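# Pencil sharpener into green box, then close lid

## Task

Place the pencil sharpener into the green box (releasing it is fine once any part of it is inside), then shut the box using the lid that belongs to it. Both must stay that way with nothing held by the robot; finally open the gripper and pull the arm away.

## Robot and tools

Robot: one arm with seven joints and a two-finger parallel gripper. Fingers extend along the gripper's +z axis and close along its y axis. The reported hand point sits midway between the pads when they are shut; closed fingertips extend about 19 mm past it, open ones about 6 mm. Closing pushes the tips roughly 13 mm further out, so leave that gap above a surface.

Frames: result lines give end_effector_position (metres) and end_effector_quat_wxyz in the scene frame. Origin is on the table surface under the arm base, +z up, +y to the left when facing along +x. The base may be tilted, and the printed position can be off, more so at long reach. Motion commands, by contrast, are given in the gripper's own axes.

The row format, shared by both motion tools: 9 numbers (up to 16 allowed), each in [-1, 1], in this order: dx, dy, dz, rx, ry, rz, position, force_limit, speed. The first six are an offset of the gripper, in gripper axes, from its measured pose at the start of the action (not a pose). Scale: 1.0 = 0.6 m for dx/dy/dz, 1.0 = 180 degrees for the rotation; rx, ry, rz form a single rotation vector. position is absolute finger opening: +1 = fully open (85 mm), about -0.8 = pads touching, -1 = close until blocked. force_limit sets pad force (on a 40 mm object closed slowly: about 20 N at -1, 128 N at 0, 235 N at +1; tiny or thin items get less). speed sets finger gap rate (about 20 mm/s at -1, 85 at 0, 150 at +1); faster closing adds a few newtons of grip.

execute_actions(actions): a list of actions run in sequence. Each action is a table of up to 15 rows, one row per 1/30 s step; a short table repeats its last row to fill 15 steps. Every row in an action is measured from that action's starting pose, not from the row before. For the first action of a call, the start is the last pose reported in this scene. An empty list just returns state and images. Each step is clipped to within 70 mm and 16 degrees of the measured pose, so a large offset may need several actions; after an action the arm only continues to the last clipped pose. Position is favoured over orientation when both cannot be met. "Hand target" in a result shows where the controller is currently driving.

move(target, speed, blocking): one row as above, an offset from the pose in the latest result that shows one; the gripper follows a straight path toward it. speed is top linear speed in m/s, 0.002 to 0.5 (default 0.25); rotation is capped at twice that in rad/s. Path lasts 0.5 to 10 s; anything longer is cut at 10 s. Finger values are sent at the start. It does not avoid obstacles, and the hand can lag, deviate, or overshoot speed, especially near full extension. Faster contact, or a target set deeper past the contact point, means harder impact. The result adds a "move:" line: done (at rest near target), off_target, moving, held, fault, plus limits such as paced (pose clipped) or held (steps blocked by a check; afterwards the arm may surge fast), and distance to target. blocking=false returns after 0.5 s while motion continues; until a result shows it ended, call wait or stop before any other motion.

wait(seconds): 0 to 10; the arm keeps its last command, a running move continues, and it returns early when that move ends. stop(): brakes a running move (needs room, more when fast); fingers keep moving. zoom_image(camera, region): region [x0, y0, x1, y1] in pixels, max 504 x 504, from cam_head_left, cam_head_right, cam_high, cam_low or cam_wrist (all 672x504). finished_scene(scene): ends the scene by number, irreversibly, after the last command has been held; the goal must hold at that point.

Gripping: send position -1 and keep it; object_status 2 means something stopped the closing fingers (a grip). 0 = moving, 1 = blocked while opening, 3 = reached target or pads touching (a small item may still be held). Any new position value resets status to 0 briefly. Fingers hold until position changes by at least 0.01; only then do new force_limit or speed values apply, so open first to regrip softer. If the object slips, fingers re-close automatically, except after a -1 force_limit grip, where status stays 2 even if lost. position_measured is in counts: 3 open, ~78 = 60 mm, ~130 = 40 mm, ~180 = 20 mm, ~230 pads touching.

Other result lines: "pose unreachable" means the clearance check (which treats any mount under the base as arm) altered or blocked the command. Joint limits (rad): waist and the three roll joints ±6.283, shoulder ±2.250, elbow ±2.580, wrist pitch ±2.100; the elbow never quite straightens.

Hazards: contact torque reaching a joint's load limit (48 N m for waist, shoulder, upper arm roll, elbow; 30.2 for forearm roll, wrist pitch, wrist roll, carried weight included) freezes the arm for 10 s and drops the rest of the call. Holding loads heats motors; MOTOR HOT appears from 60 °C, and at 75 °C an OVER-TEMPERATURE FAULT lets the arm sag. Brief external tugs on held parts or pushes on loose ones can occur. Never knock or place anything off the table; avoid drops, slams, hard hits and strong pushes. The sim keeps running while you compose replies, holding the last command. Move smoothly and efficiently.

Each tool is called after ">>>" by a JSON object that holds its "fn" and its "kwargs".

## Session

>>> {"fn": "execute_actions", "kwargs": {"actions": []}}

Scene clock: 0.00 s.
end_effector_position=(+0.3586, -0.1698, +0.1398) position_measured=3 object_status=3 end_effector_quat_wxyz=(+0.267, +0.693, -0.670, -0.013)
Joint positions: [ 0.052 -0.016 -0.289  2.389  0.918  1.009  1.967]
Joint velocities: [ 0.     0.     0.     0.     0.    -0.001 -0.001]
Hand target: +0.359, -0.170, +0.140; +0.267, +0.693, -0.670, -0.013

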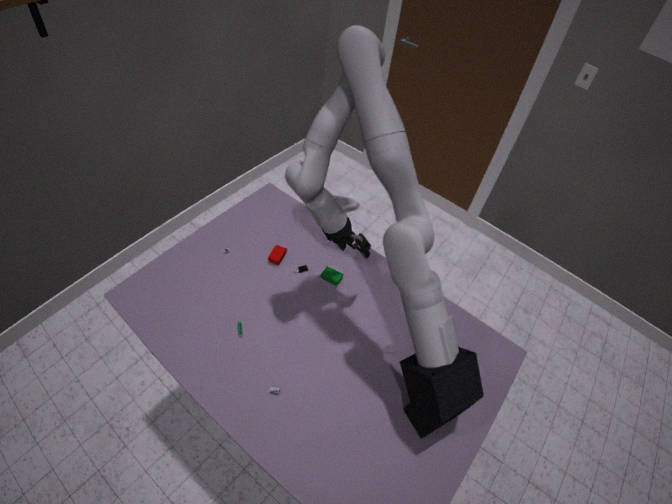

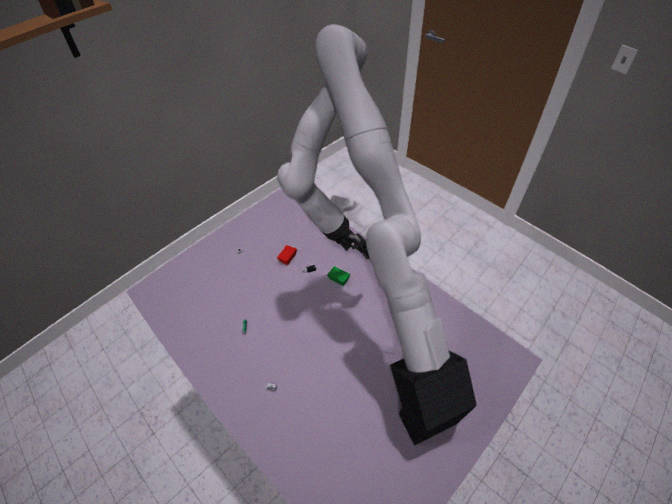

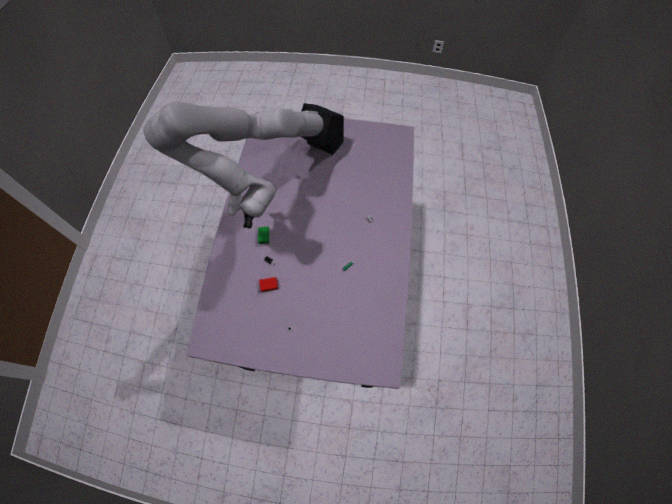

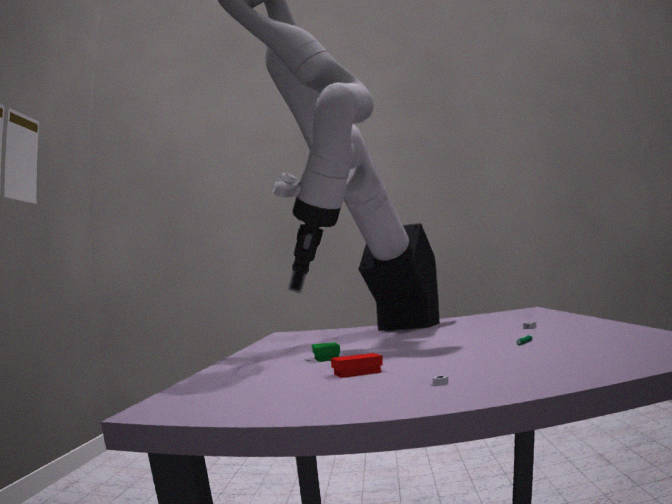

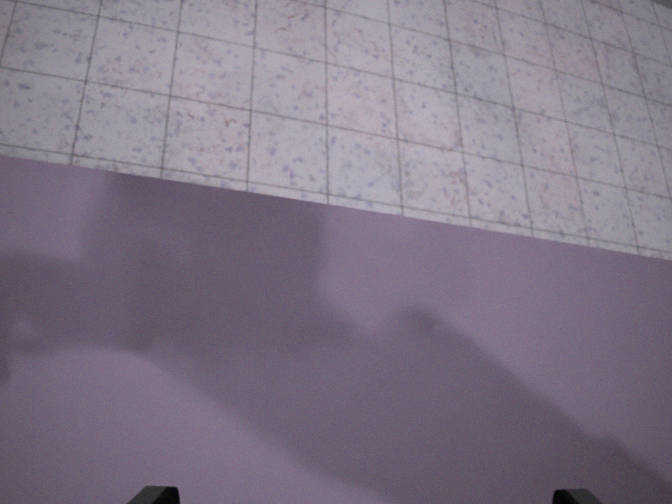

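>>> {"fn": "move", "kwargs": {"target": [-0.067,-0.03,-0.254,0.129,-0.113,0,1,0,0]}}

Scene clock: 17.13 s.
end_effector_position=(+0.4280, -0.0787, +0.2495) position_measured=3 object_status=3 end_effector_quat_wxyz=(+0.001, +0.719, -0.695, -0.002)
Joint positions: [-0.144 -0.526 -0.378  2.368  0.646  0.94   2.206]
Joint velocities: [-0.002 -0.008 -0.001  0.001 -0.001 -0.001  0.001]
Hand target: +0.428, -0.079, +0.250; +0.001, +0.719, -0.695, -0.002
Off the commanded pose: 0.001 m, 0 deg.
move: done

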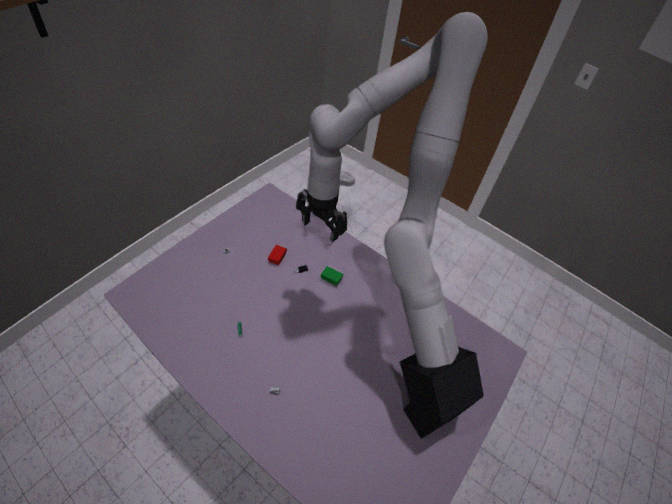

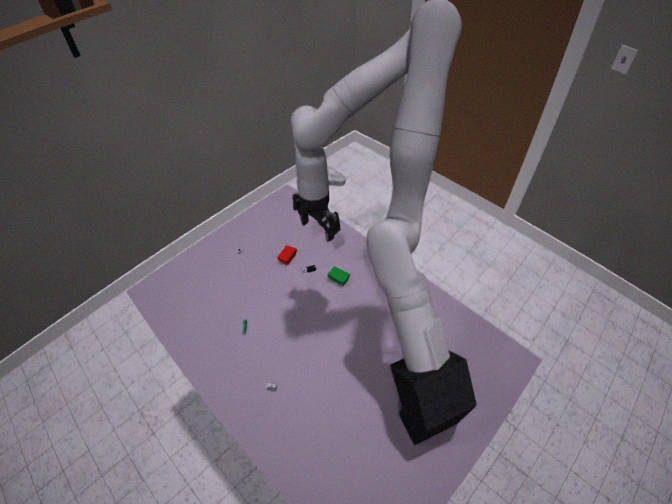

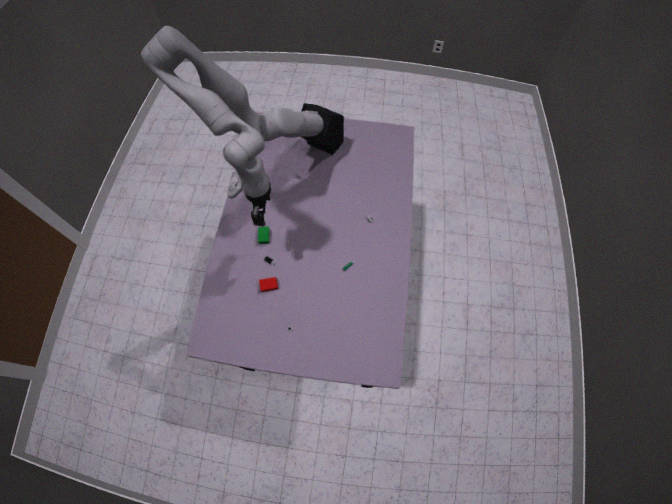

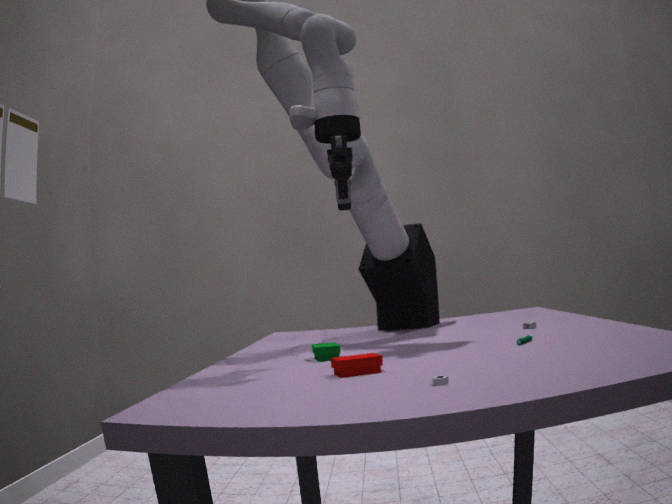

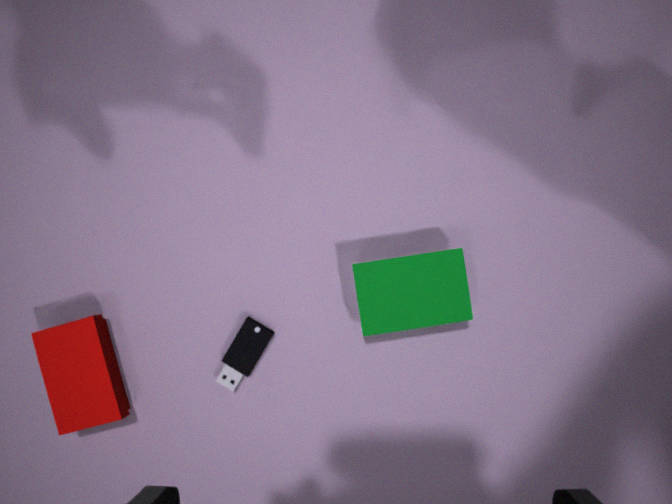

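>>> {"fn": "move", "kwargs": {"target": [0.075,0.04,0.17,0,0,0.46,1,-0.6,0]}}

Scene clock: 35.47 s.
end_effector_position=(+0.4066, -0.1244, +0.1480) position_measured=3 object_status=3 end_effector_quat_wxyz=(-0.000, -0.080, +0.997, +0.001)
Joint positions: [ 0.613 -0.355 -0.448  2.564  0.835  0.21   0.947]
Joint velocities: [ 0.087 -0.002 -0.08   0.01   0.06  -0.03  -0.073]
Hand target: +0.406, -0.125, +0.148; -0.001, -0.079, +0.997, -0.000
Off the commanded pose: 0.002 m, 0 deg.
move: done

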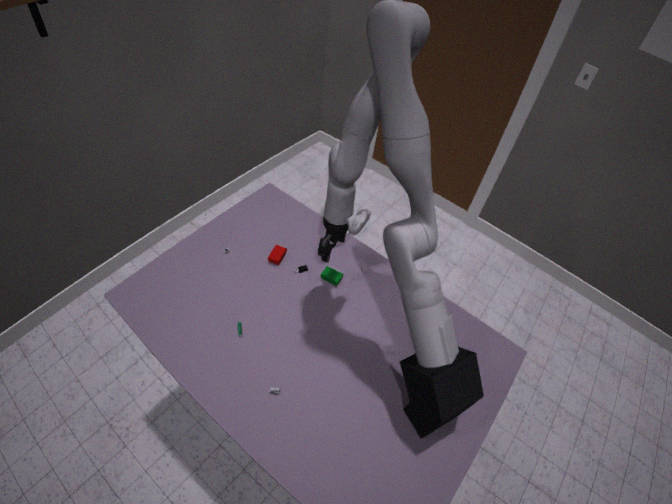

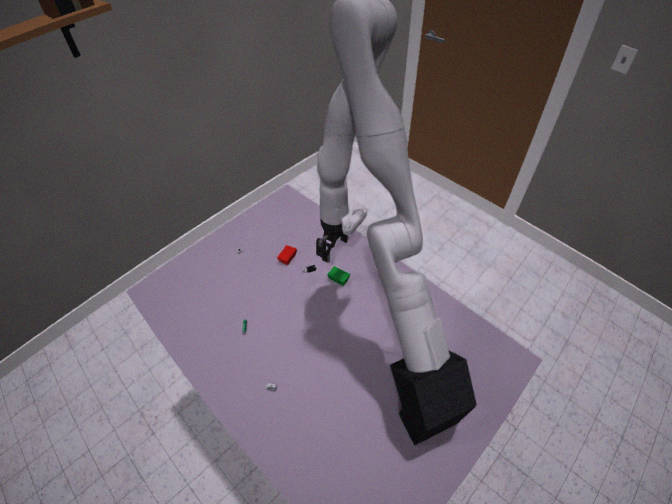

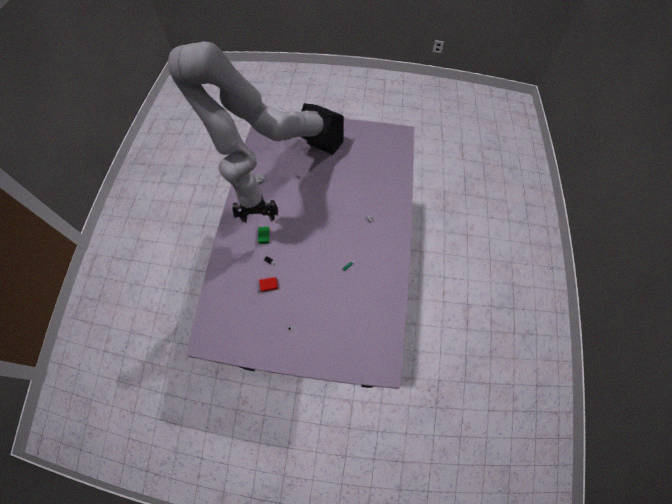

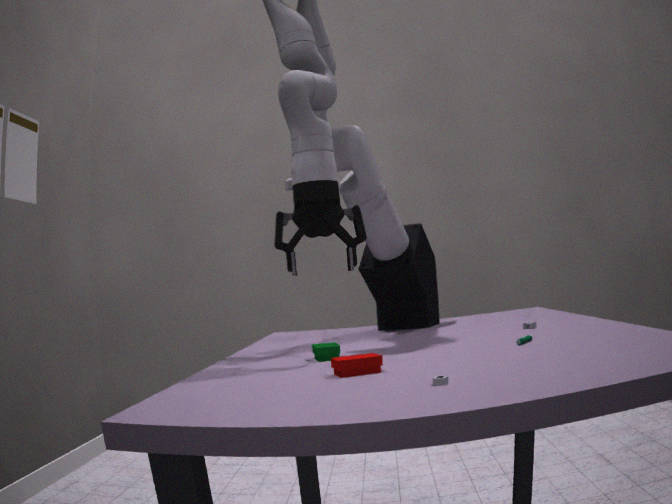

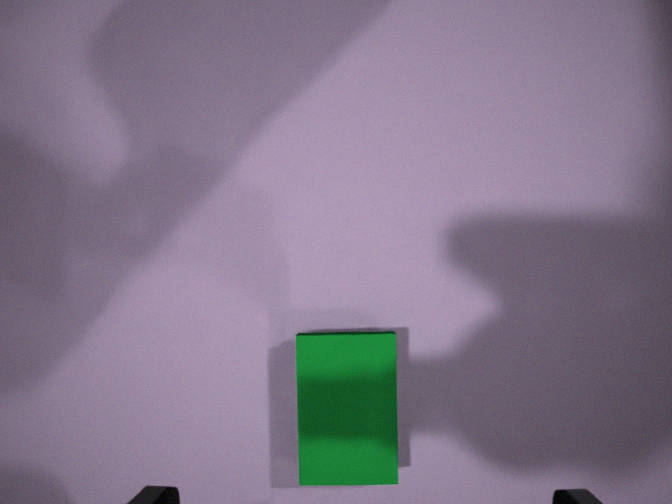

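>>> {"fn": "move", "kwargs": {"target": [-0.007,-0.013,0.15,0,0,0,1,-0.6,0], "speed": 0.15}}

Scene clock: 42.57 s.
end_effector_position=(+0.4116, -0.1314, +0.0580) position_measured=3 object_status=3 end_effector_quat_wxyz=(-0.002, -0.081, +0.997, +0.001)
Joint positions: [ 0.847  0.068 -0.694  2.565  2.221  0.408 -0.378]
Joint velocities: [ 0.012  0.005 -0.     0.009  0.056  0.006 -0.048]
Hand target: +0.411, -0.132, +0.058; -0.002, -0.081, +0.997, +0.000
Off the commanded pose: 0.000 m, 0 deg.
move: done

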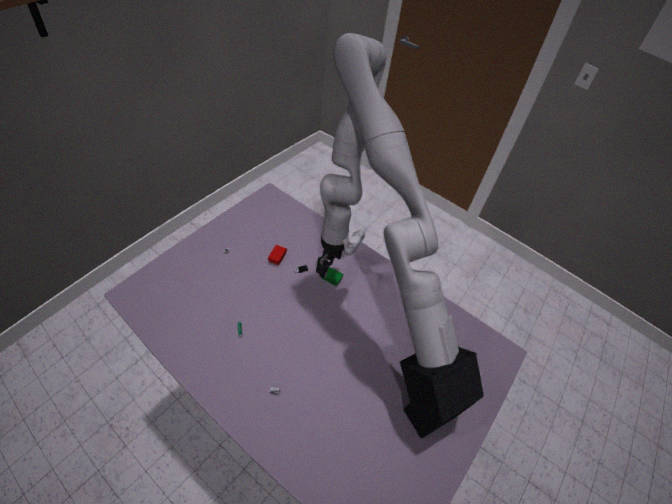

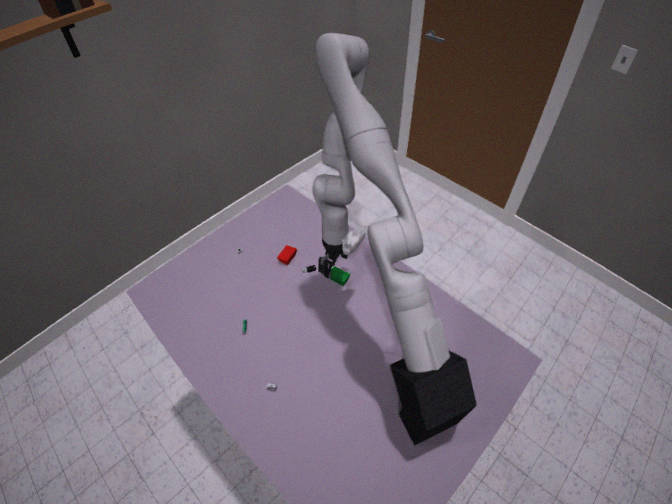

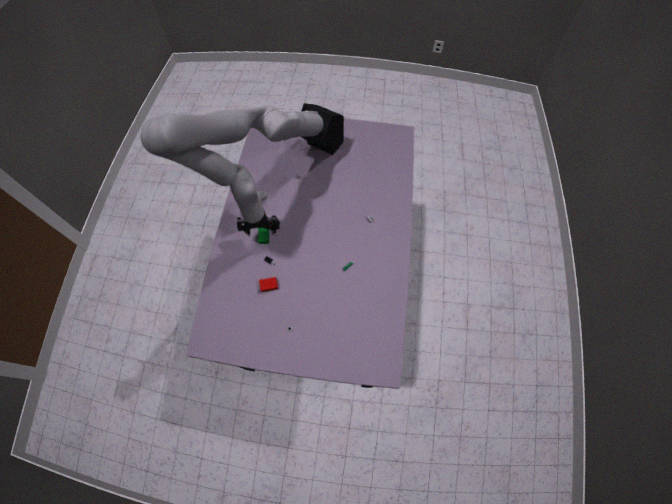

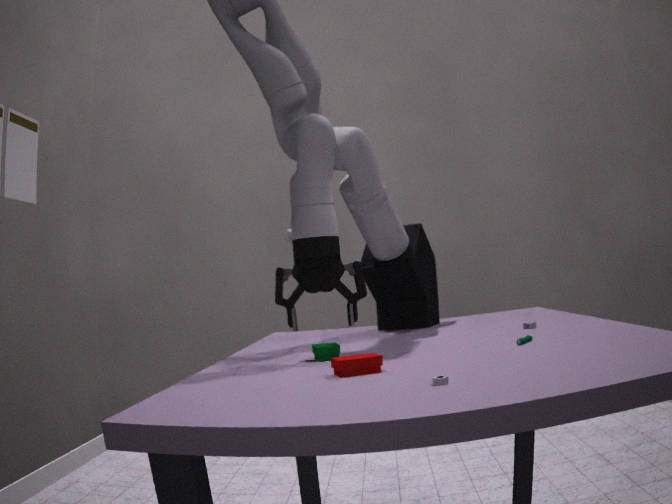

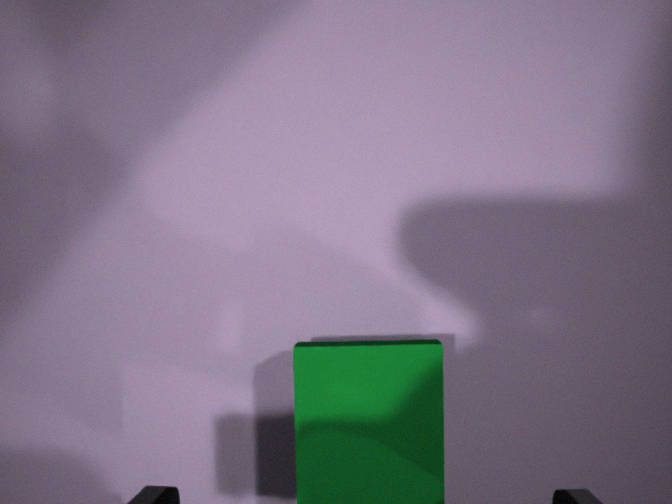

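>>> {"fn": "move", "kwargs": {"target": [0,0,0.077,0,0,0,1,-0.6,0], "speed": 0.05}}

>>> {"fn": "execute_actions", "kwargs": {"actions": [[[0,0,0,0,0,0,-1,-0.6,-0.5]],[[0,0,0,0,0,0,-1,-0.6,-0.5]],[[0,0,0,0,0,0,-1,-0.6,-0.5]],[[0,0,0,0,0,0,-1,-0.6,-0.5]]]}}

Scene clock: 51.67 s.
end_effector_position=(+0.4117, -0.1317, +0.0120) position_measured=3 object_status=3 end_effector_quat_wxyz=(-0.002, -0.081, +0.997, -0.000)
Joint positions: [ 0.825  0.28  -0.699  2.535  2.316  0.593 -0.426]
Joint velocities: [-0.002  0.012 -0.     0.001  0.002  0.003 -0.002]
Hand target: +0.411, -0.131, +0.012; -0.002, -0.081, +0.997, +0.000
Off the commanded pose: 0.000 m, 0 deg.
move: done

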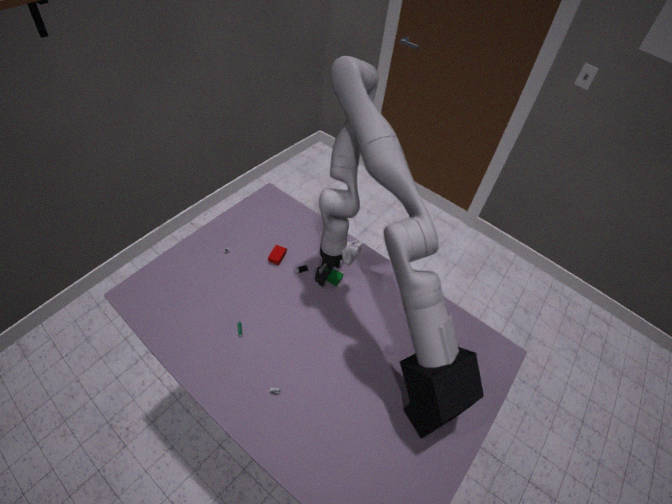

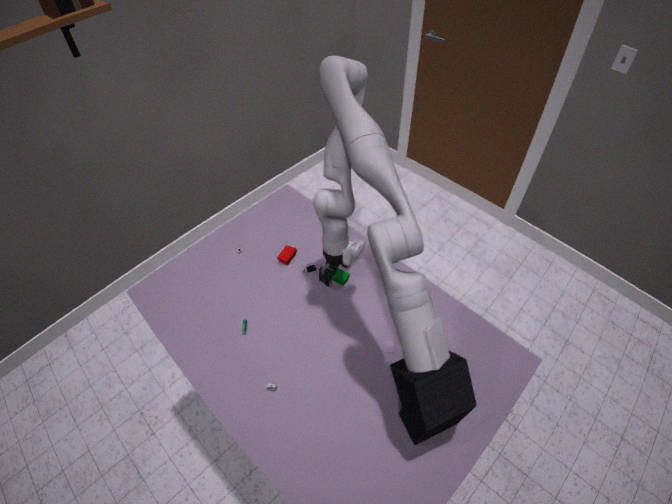

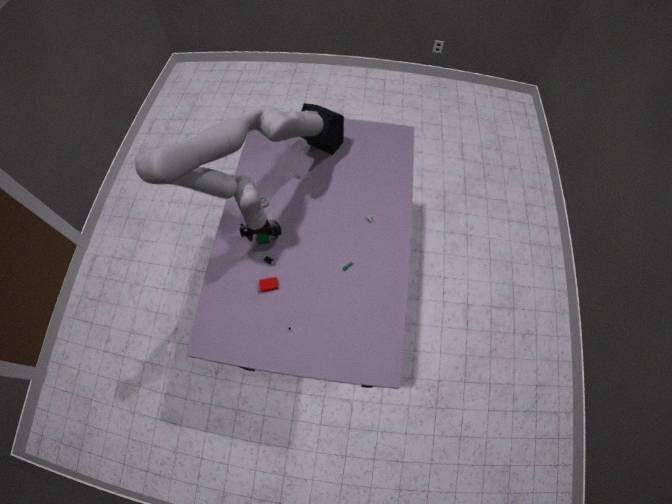

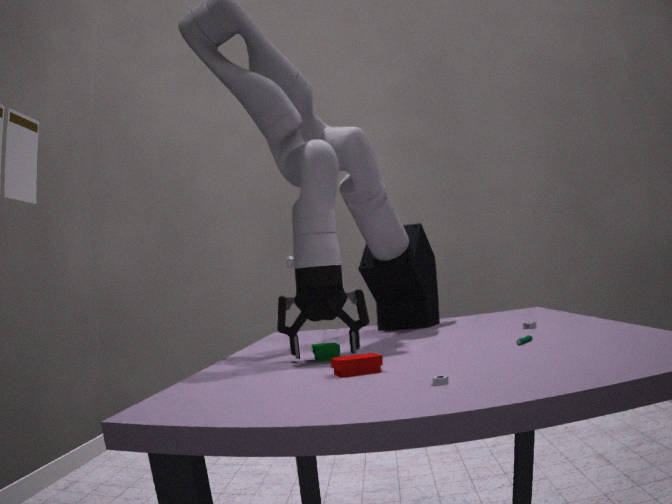

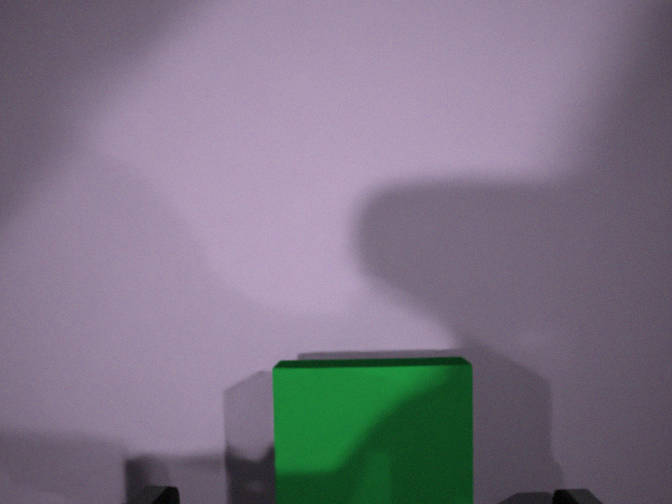

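Scene clock: 53.67 s.
end_effector_position=(+0.4127, -0.1316, +0.0173) position_measured=133 object_status=2 end_effector_quat_wxyz=(+0.002, -0.086, +0.996, -0.002)
Joint positions: [ 0.824  0.262 -0.704  2.546  2.315  0.595 -0.426]
Joint velocities: [ 0.    -0.     0.     0.    -0.    -0.002 -0.001]
Hand target: +0.413, -0.132, +0.017; +0.002, -0.086, +0.996, -0.002
Off the commanded pose: 0.000 m, 0 deg.

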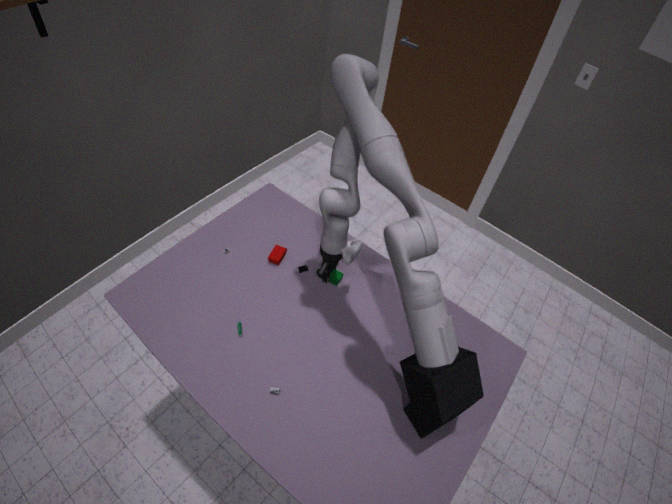

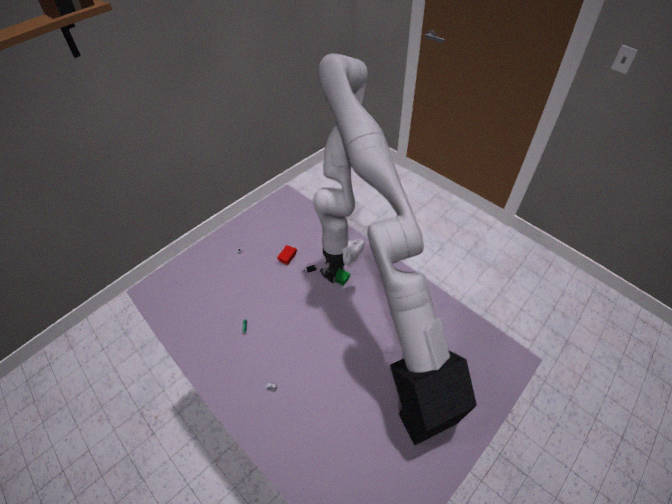

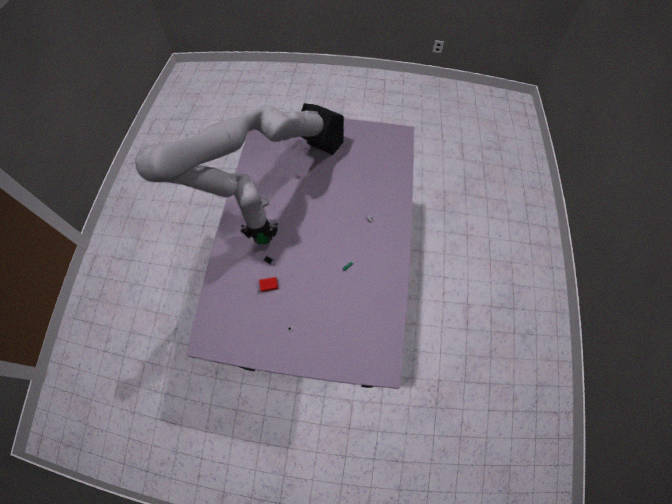

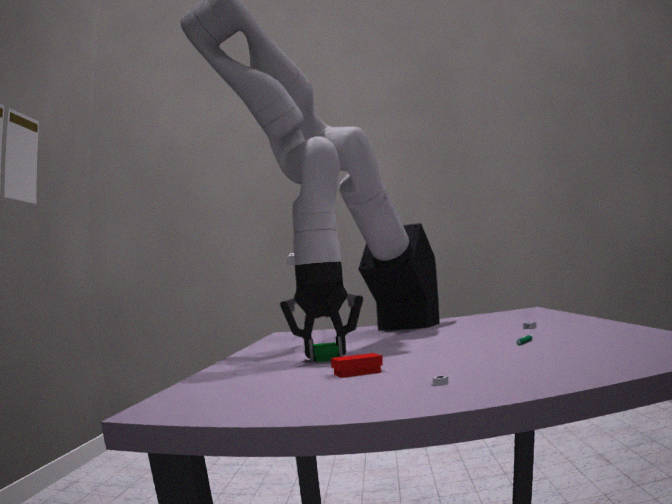

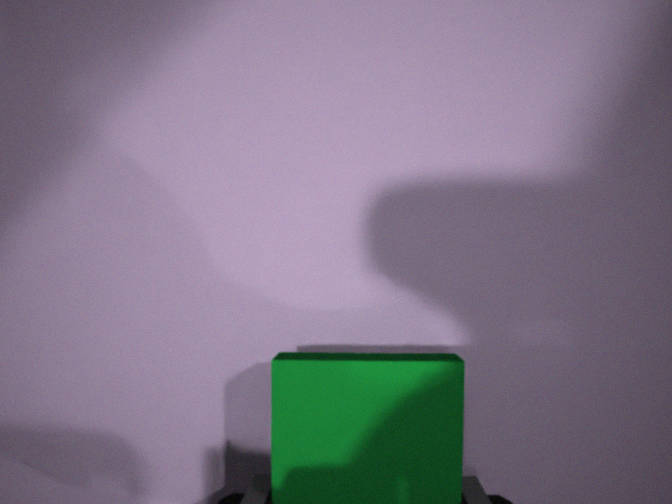

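>>> {"fn": "move", "kwargs": {"target": [0,0,-0.06,0,0,0,-1,-0.6,-0.5], "speed": 0.04}}

>>> {"fn": "move", "kwargs": {"target": [0,0.2,0,0,0,0,-1,-0.6,-0.5], "speed": 0.1}}

Scene clock: 59.63 s.
end_effector_position=(+0.4123, -0.1312, +0.0531) position_measured=133 object_status=2 end_effector_quat_wxyz=(+0.002, -0.086, +0.996, -0.002)
Joint positions: [ 0.843  0.097 -0.704  2.57   2.246  0.452 -0.396]
Joint velocities: [ 0.001 -0.011  0.002 -0.001 -0.003 -0.004  0.006]
Hand target: +0.413, -0.131, +0.053; +0.003, -0.086, +0.996, -0.002
Off the commanded pose: 0.000 m, 0 deg.
move: done

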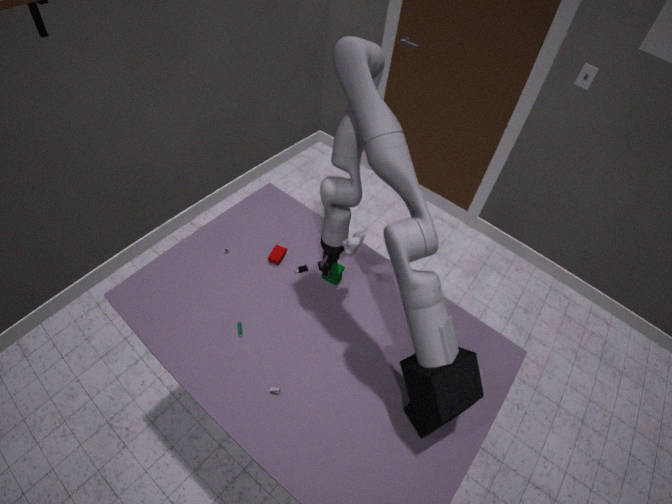

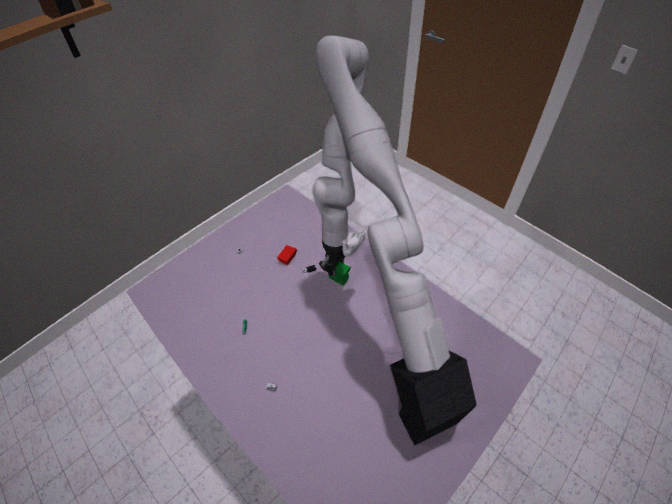

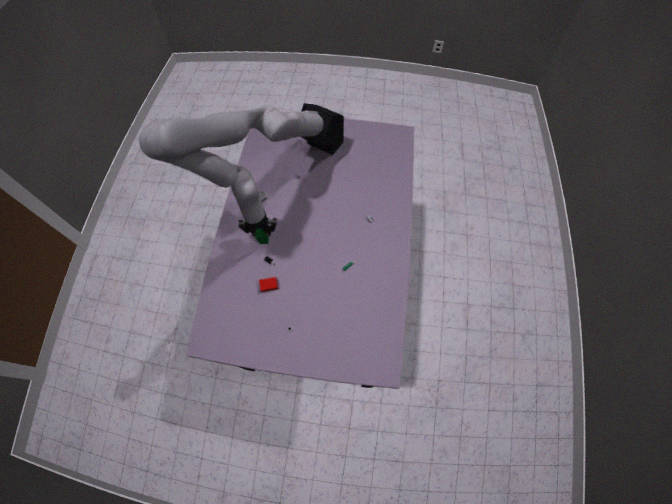

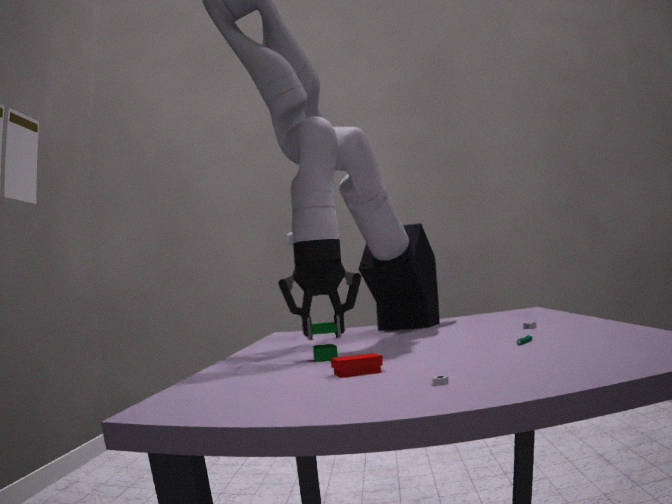

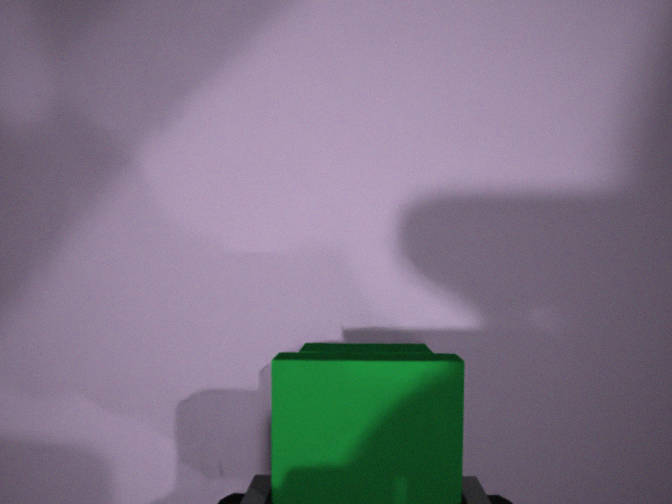

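Scene clock: 61.37 s.
end_effector_position=(+0.3917, -0.0135, +0.0524) position_measured=133 object_status=2 end_effector_quat_wxyz=(-0.011, -0.087, +0.996, -0.006)
Joint positions: [ 0.399  0.442 -1.037  2.58   1.719  1.086 -0.464]
Joint velocities: [ 0.08   0.068 -0.144 -0.001 -0.024  0.098  0.014]
Hand target: +0.392, -0.013, +0.052; -0.011, -0.087, +0.996, -0.006
Off the commanded pose: 0.001 m, 2 deg.
joint sent to its limit — the command would take joint 4 (elbow) past its upper limit, so that joint was sent only as far as its limit.
move: done

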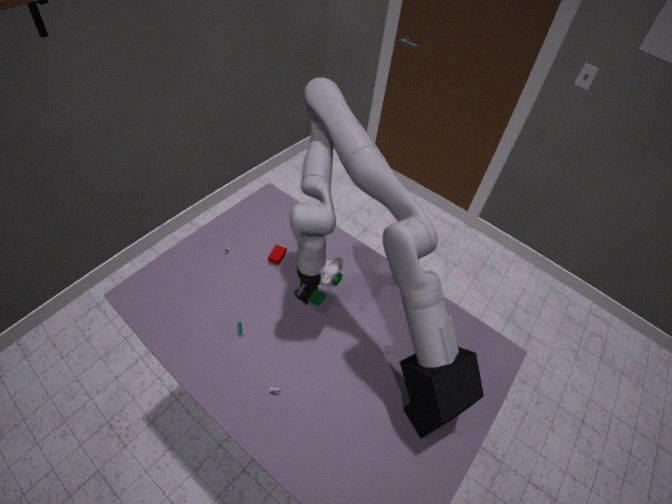

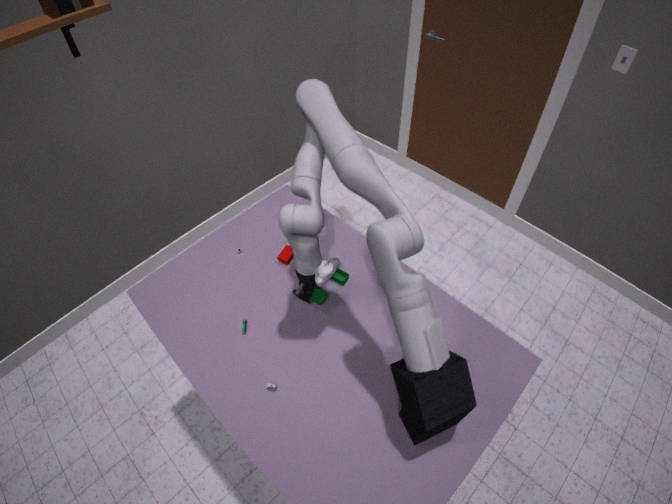

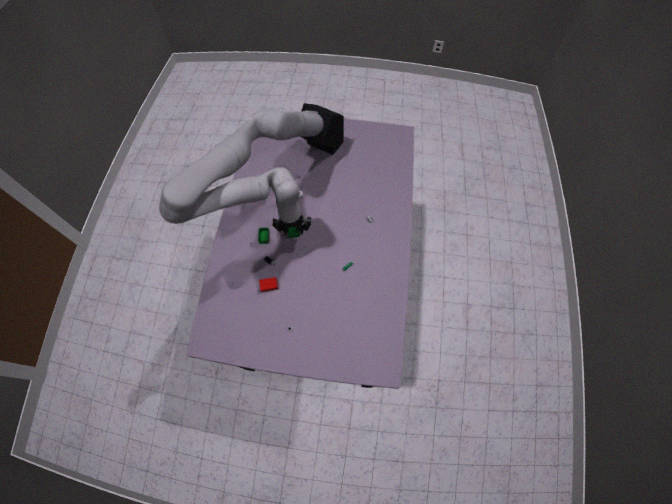

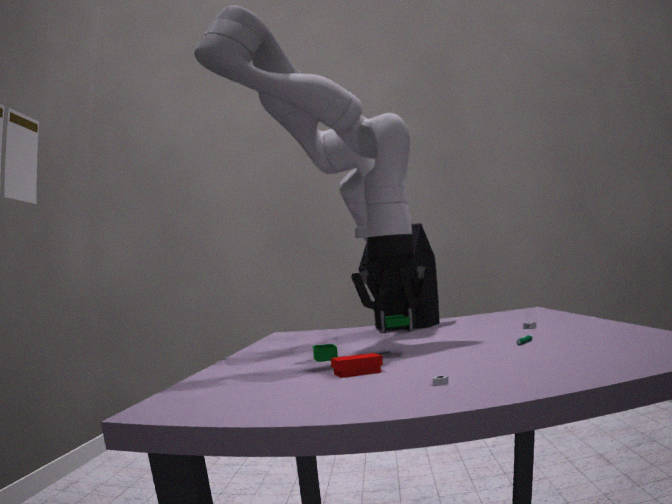

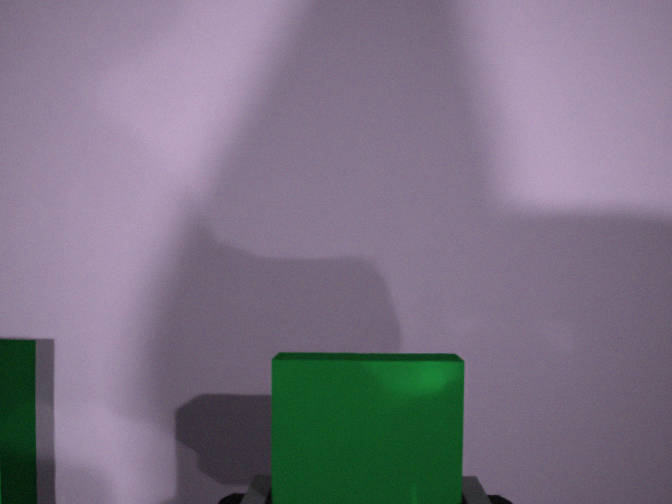

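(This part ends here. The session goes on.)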